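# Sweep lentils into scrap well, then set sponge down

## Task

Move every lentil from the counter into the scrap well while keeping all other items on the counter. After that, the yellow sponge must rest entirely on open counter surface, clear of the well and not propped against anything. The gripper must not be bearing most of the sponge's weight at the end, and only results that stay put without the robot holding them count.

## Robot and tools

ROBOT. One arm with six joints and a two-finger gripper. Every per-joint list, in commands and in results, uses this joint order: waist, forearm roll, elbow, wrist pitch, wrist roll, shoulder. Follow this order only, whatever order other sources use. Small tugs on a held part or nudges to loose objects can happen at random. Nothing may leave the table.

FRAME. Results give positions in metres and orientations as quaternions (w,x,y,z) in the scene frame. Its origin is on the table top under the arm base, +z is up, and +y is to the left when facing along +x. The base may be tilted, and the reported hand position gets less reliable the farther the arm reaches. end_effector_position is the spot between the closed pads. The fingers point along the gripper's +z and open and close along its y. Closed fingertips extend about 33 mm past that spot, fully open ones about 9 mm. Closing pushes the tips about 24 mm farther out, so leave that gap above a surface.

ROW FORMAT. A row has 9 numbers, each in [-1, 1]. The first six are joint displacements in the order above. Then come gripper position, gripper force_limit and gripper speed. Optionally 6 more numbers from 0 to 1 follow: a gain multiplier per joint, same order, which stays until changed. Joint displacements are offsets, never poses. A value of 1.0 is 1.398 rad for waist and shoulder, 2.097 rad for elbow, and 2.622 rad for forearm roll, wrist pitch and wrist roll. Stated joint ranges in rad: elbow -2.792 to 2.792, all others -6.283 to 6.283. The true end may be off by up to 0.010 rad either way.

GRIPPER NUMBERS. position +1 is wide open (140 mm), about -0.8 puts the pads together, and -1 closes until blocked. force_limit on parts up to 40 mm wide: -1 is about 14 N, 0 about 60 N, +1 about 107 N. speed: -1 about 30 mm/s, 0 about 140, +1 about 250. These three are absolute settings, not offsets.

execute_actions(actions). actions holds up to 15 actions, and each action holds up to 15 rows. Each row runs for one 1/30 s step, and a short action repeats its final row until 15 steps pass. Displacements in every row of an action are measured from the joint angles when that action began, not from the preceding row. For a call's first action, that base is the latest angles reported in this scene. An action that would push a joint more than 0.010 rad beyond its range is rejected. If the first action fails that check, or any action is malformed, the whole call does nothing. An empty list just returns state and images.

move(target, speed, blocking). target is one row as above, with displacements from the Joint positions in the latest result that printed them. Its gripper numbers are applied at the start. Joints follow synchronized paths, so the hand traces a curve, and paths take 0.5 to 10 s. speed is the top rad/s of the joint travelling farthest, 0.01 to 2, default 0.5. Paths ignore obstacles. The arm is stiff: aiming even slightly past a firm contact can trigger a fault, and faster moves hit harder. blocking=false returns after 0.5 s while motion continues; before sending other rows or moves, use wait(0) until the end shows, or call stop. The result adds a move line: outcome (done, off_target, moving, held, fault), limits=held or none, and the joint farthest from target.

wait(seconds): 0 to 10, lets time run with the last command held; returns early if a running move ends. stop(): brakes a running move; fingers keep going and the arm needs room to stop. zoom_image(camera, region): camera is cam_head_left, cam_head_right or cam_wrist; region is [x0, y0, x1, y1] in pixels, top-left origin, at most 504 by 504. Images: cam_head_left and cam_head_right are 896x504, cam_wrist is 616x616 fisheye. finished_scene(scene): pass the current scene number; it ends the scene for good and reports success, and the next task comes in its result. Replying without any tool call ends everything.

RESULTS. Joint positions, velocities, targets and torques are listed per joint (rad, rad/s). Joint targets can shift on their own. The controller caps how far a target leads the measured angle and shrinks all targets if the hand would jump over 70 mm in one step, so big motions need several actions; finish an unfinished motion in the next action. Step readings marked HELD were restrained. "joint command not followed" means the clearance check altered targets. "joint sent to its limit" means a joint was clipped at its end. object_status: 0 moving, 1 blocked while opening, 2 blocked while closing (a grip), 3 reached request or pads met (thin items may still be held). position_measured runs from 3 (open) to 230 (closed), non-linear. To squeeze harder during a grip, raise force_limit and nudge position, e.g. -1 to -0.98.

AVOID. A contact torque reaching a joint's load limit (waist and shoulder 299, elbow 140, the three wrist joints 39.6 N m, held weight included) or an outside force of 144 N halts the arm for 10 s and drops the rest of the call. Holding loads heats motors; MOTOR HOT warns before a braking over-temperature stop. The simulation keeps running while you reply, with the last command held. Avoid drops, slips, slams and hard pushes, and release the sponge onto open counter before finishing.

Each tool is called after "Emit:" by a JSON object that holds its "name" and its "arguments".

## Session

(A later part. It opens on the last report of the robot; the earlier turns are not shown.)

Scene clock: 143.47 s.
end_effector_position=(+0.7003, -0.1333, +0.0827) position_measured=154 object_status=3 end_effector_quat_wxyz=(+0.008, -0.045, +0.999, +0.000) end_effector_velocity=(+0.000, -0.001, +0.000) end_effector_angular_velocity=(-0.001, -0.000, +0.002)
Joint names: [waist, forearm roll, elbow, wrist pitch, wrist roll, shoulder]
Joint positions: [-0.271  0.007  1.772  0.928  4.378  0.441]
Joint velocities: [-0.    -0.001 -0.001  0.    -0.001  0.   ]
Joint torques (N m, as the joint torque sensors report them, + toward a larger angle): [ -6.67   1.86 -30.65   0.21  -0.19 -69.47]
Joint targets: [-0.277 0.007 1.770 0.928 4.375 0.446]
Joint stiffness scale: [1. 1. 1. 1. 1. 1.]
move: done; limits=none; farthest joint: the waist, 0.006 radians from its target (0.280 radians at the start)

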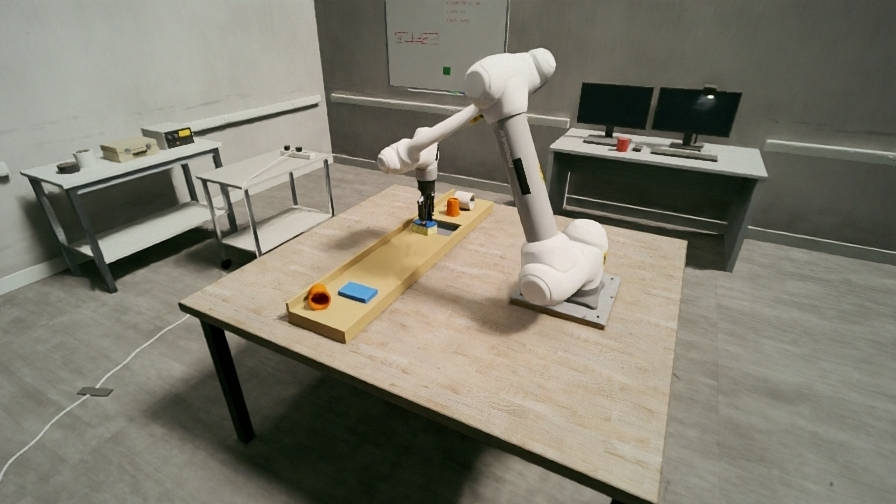

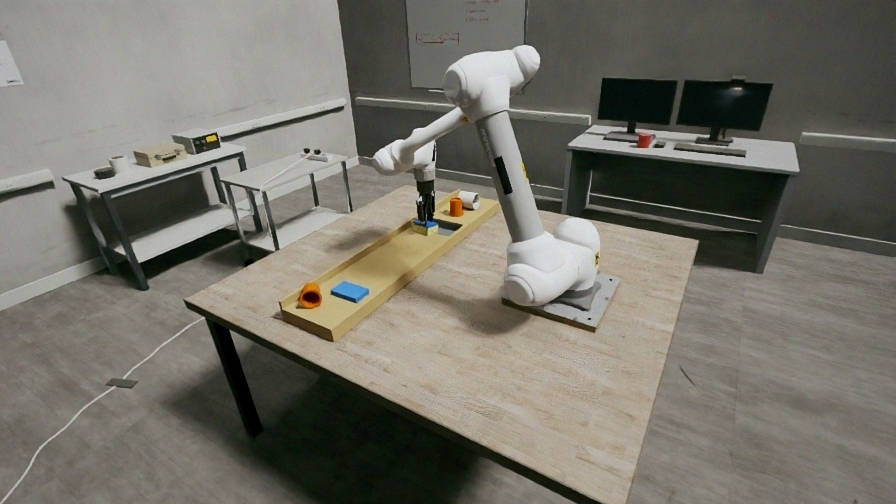

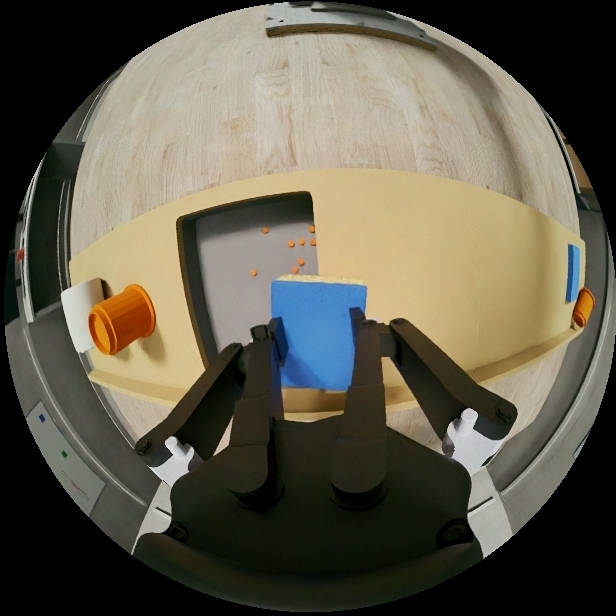

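Emit:
{"name": "move", "arguments": {"target": [0,0,-0.0135,0.0225,0,-0.024,-0.2,-1,-0.7], "speed": 0.25}}

Emit:
{"name": "move", "arguments": {"target": [0.3,0,0.035,-0.008,0.16,-0.038,-0.2,-1,-0.7], "speed": 0.6}}

Emit:
{"name": "move", "arguments": {"target": [0,0,0.0125,-0.021,0,0.023,-0.2,-1,-0.7], "speed": 0.1}}

Emit:
{"name": "move", "arguments": {"target": [0,0,0,0,0,0,0.6,-1,-0.3]}}

Emit:
{"name": "move", "arguments": {"target": [0,0,-0.05,0.085,0,-0.085,0.6,-1,-0.3]}}

Emit:
{"name": "zoom_image", "arguments": {"camera": "cam_head_left", "region": [340,190,500,300]}}

Scene clock: 147.90 s.
end_effector_position=(+0.7004, -0.1333, +0.1153) position_measured=154 object_status=3 end_effector_quat_wxyz=(+0.008, -0.046, +0.999, +0.000) end_effector_velocity=(+0.000, +0.000, -0.000) end_effector_angular_velocity=(+0.002, +0.001, -0.002)
Joint names: [waist, forearm roll, elbow, wrist pitch, wrist roll, shoulder]
Joint positions: [-0.271  0.007  1.747  0.982  4.378  0.41 ]
Joint velocities: [-0.     0.002 -0.001  0.002  0.     0.001]
Joint torques (N m, as the joint torque sensors report them, + toward a larger angle): [ -3.15   3.57 -37.33   0.61  -0.43 -77.32]
Joint targets: [-0.271 0.007 1.743 0.987 4.378 0.407]
Joint stiffness scale: [1. 1. 1. 1. 1. 1.]
move: done; limits=none; farthest joint: the wrist pitch, 0.005 radians from its target (0.059 radians at the start)

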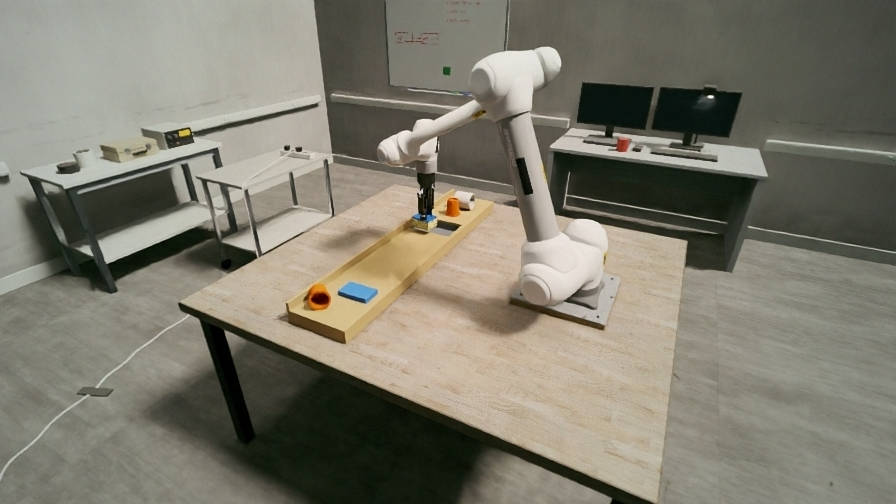

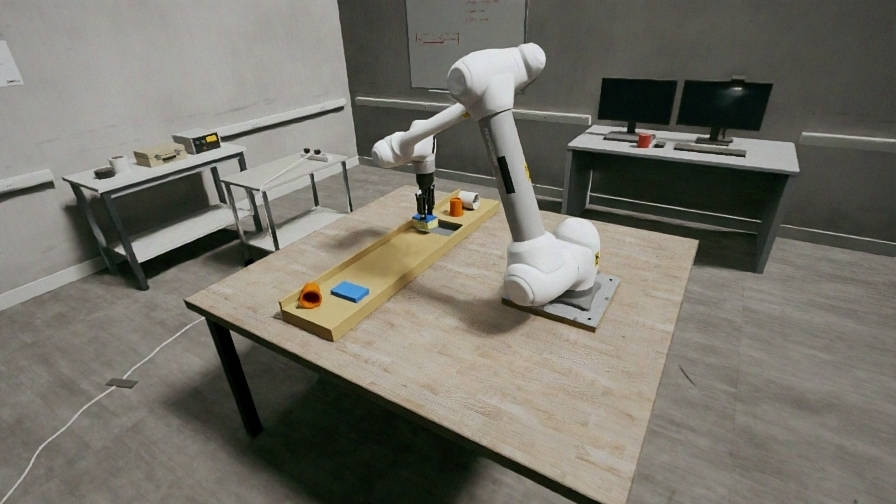

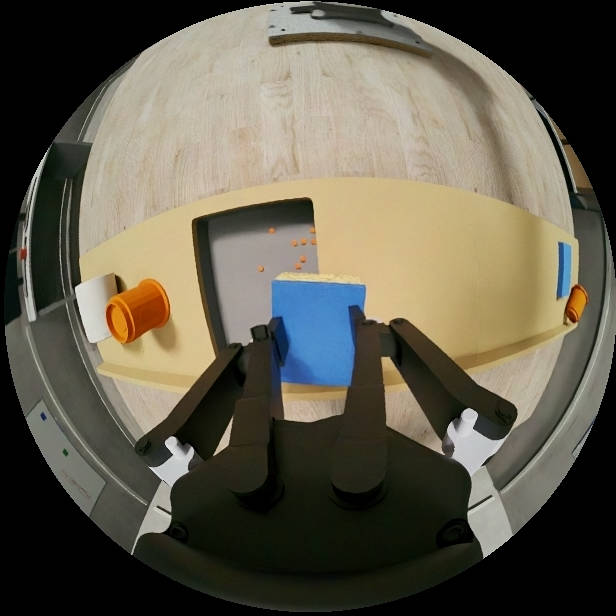

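Scene clock: 149.13 s.
end_effector_position=(+0.6595, +0.1544, +0.1162) position_measured=154 object_status=3 end_effector_quat_wxyz=(+0.005, -0.045, +0.999, +0.000) end_effector_velocity=(+0.000, +0.001, +0.000) end_effector_angular_velocity=(+0.002, -0.000, -0.002)
Joint names: [waist, forearm roll, elbow, wrist pitch, wrist roll, shoulder]
Joint positions: [0.143 0.007 1.817 0.966 4.795 0.361]
Joint velocities: [ 0.     0.002 -0.     0.     0.001 -0.   ]
Joint torques (N m, as the joint torque sensors report them, + toward a larger angle): [ -1.33   3.81 -36.78   0.26  -0.46 -71.48]
Joint targets: [0.148 0.007 1.821 0.961 4.797 0.357]
Joint stiffness scale: [1. 1. 1. 1. 1. 1.]
move: done; limits=none; farthest joint: the waist, 0.005 radians from its target (0.420 radians at the start)

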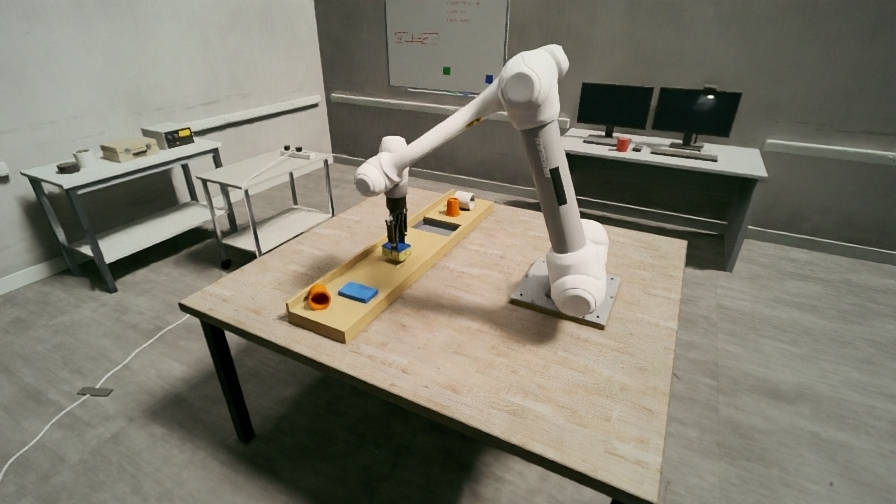

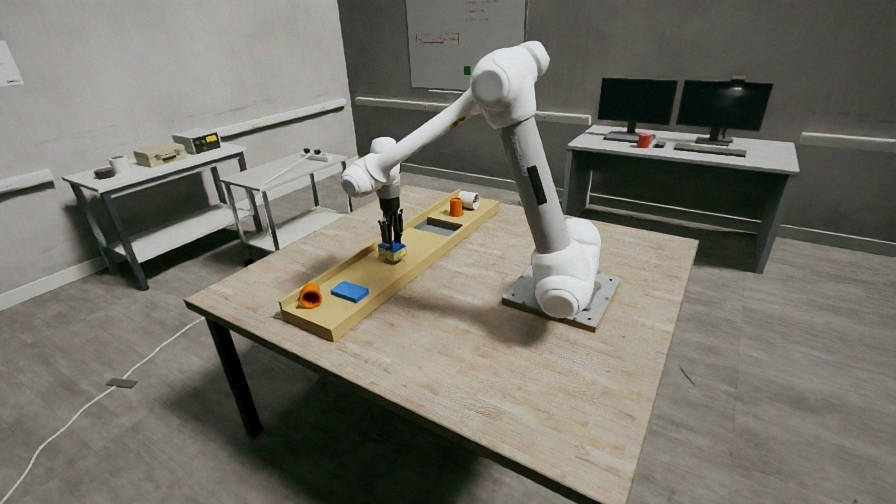

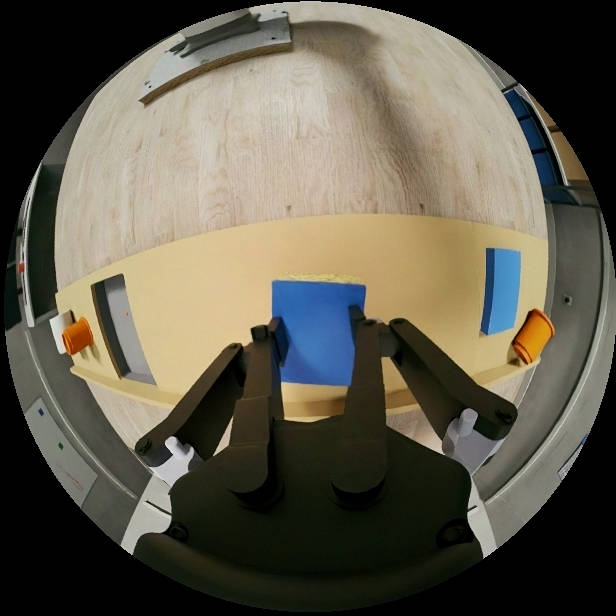

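Scene clock: 150.03 s.
end_effector_position=(+0.6600, +0.1542, +0.0874) position_measured=154 object_status=3 end_effector_quat_wxyz=(+0.006, -0.044, +0.999, +0.000) end_effector_velocity=(+0.000, +0.000, +0.001) end_effector_angular_velocity=(+0.000, -0.002, +0.000)
Joint names: [waist, forearm roll, elbow, wrist pitch, wrist roll, shoulder]
Joint positions: [0.143 0.007 1.838 0.916 4.795 0.389]
Joint velocities: [ 0.     0.     0.    -0.002 -0.    -0.001]
Joint torques (N m, as the joint torque sensors report them, + toward a larger angle): [ -4.17   3.63 -34.06   0.57  -0.42 -70.44]
Joint targets: [0.143 0.007 1.843 0.911 4.795 0.393]
Joint stiffness scale: [1. 1. 1. 1. 1. 1.]
move: done; limits=none; farthest joint: the elbow, 0.005 radians from its target (0.026 radians at the start)

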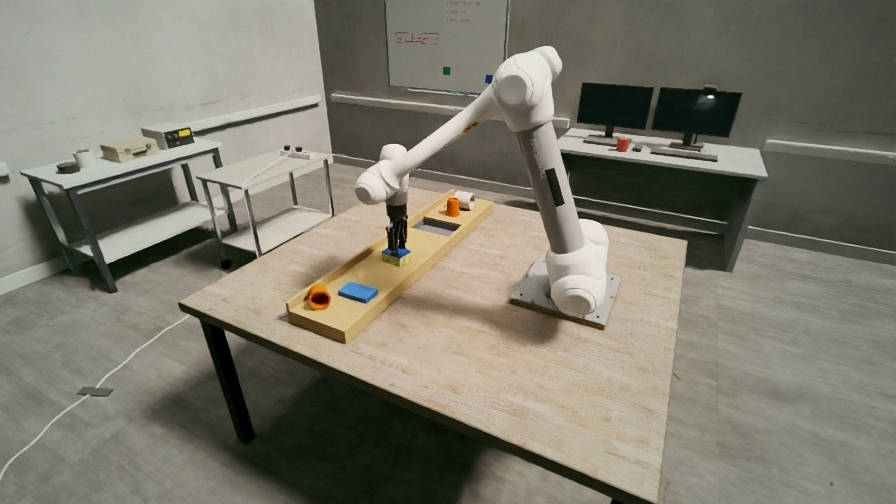

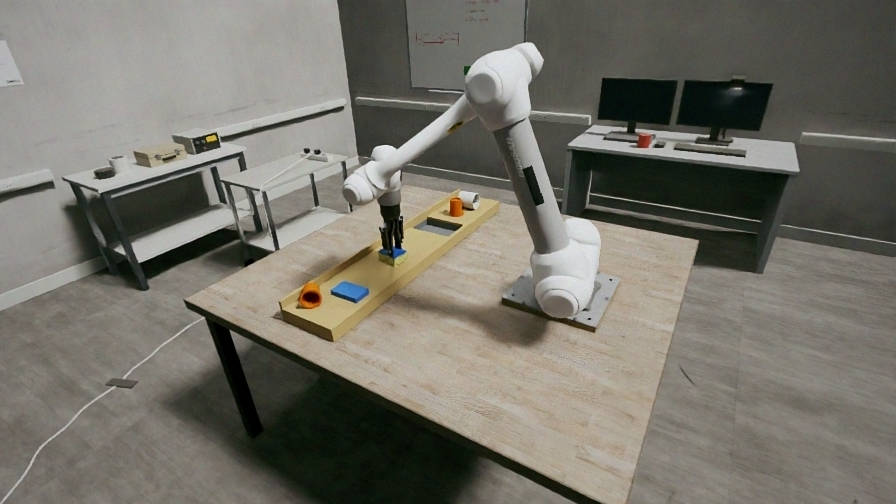

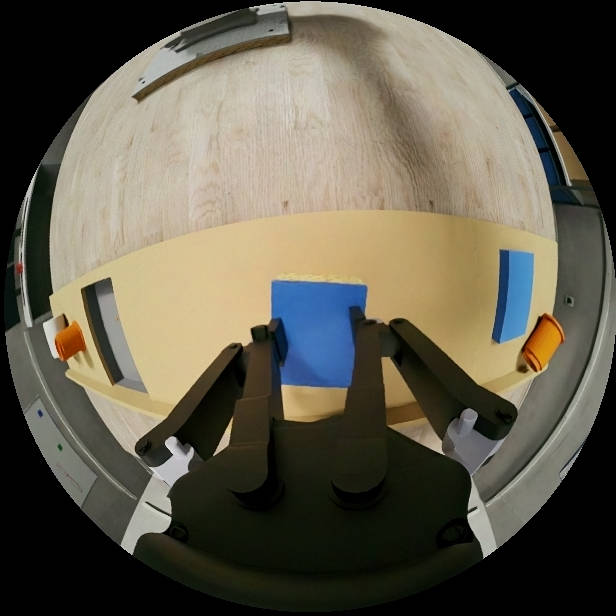

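Scene clock: 150.83 s.
end_effector_position=(+0.6600, +0.1542, +0.0874) position_measured=53 object_status=0 end_effector_quat_wxyz=(+0.006, -0.044, +0.999, +0.000) end_effector_velocity=(-0.001, -0.000, -0.001) end_effector_angular_velocity=(-0.001, +0.001, +0.001)
Joint names: [waist, forearm roll, elbow, wrist pitch, wrist roll, shoulder]
Joint positions: [0.143 0.007 1.838 0.916 4.795 0.389]
Joint velocities: [-0.    -0.001  0.001 -0.    -0.     0.   ]
Joint torques (N m, as the joint torque sensors report them, + toward a larger angle): [ -3.21   3.49 -36.51   0.3   -0.26 -73.68]
Joint targets: [0.143 0.007 1.838 0.916 4.795 0.389]
Joint stiffness scale: [1. 1. 1. 1. 1. 1.]
move: done; limits=none; farthest joint: the waist, 0.000 radians from its target (0.000 radians at the start)

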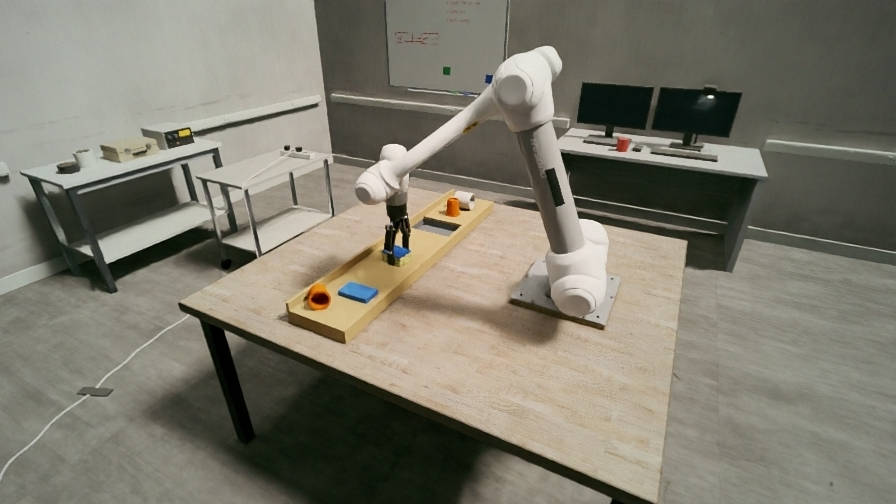

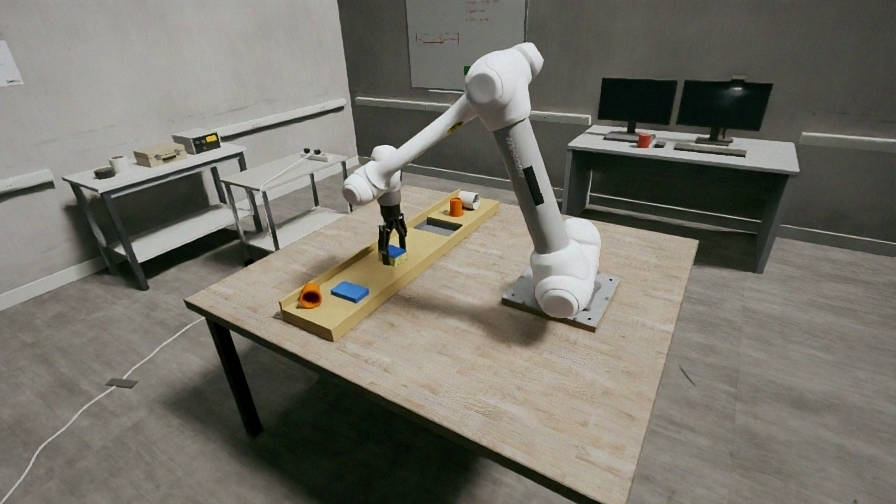

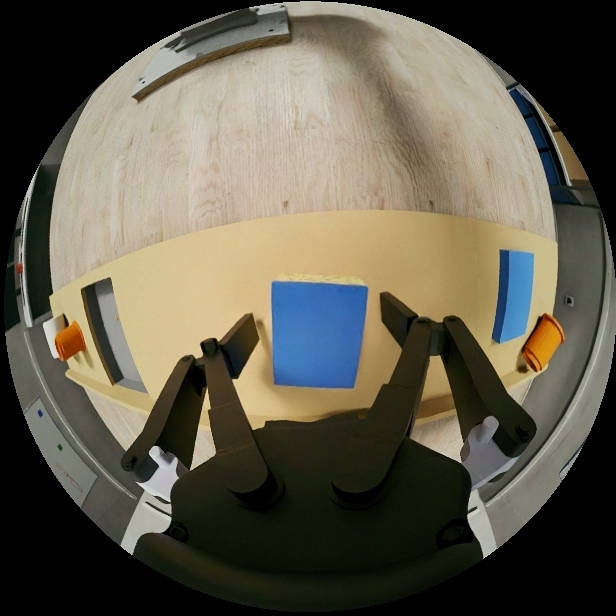

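Scene clock: 151.80 s.
end_effector_position=(+0.6532, +0.1541, +0.2139) position_measured=53 object_status=3 end_effector_quat_wxyz=(+0.005, -0.045, +0.999, +0.001) end_effector_velocity=(-0.001, -0.000, -0.000) end_effector_angular_velocity=(-0.001, +0.001, +0.000)
Joint names: [waist, forearm roll, elbow, wrist pitch, wrist roll, shoulder]
Joint positions: [0.143 0.007 1.737 1.134 4.795 0.273]
Joint velocities: [-0.    -0.001  0.001  0.001 -0.    -0.001]
Joint torques (N m, as the joint torque sensors report them, + toward a larger angle): [ -5.2    3.71 -40.39   0.27  -0.28 -66.52]
Joint targets: [0.143 0.007 1.733 1.139 4.795 0.270]
Joint stiffness scale: [1. 1. 1. 1. 1. 1.]
move: done; limits=none; farthest joint: the wrist pitch, 0.005 radians from its target (0.223 radians at the start)

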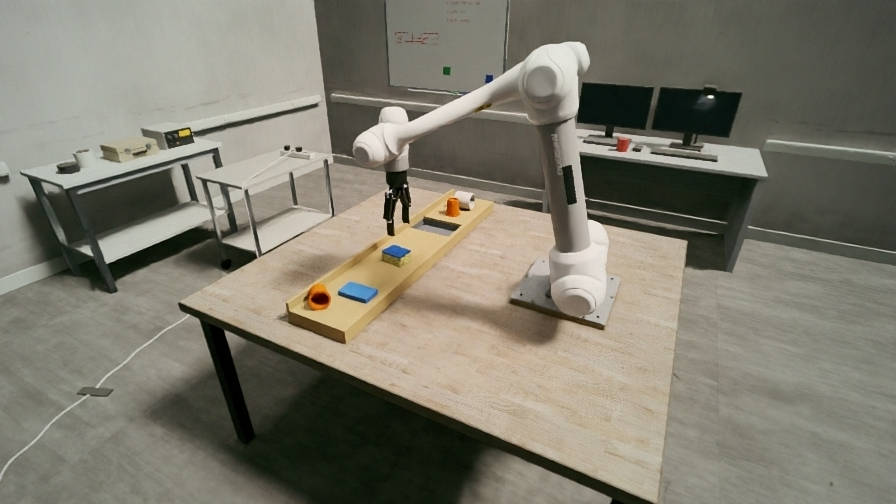

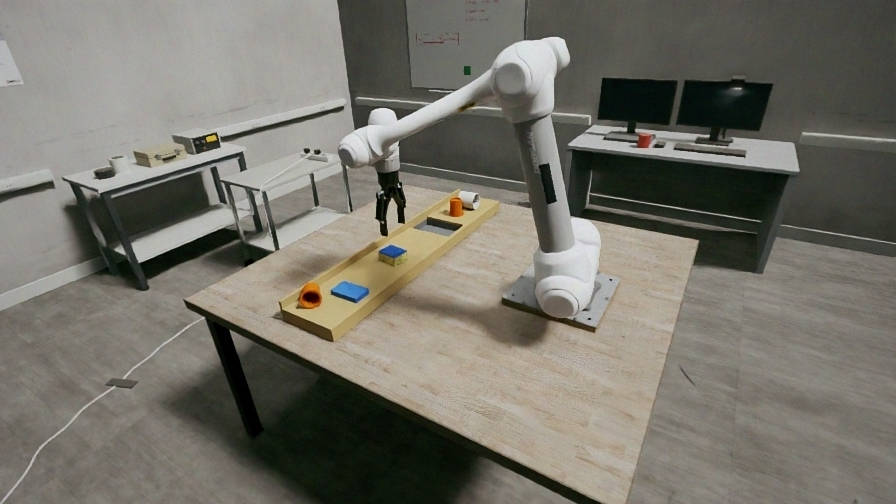

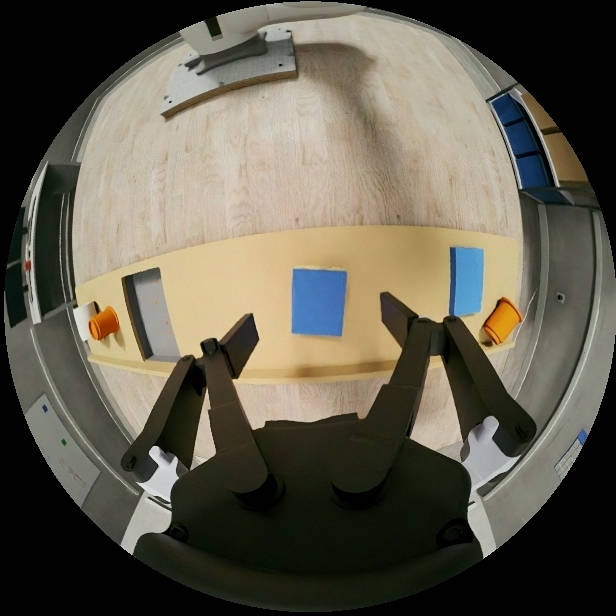

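Region (340, 190, 500, 300) of cam_head_left's 896x504 image, scaled by 3.150, with more detail than that image has; it fills the top 346 rows of this view, and the rest is white.

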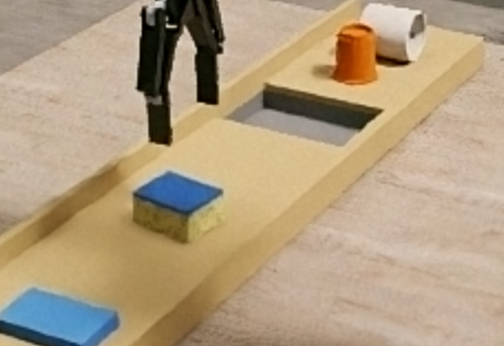

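Emit:
{"name": "finished_scene", "arguments": {"scene": 1}}

The scene is finished: the task was done.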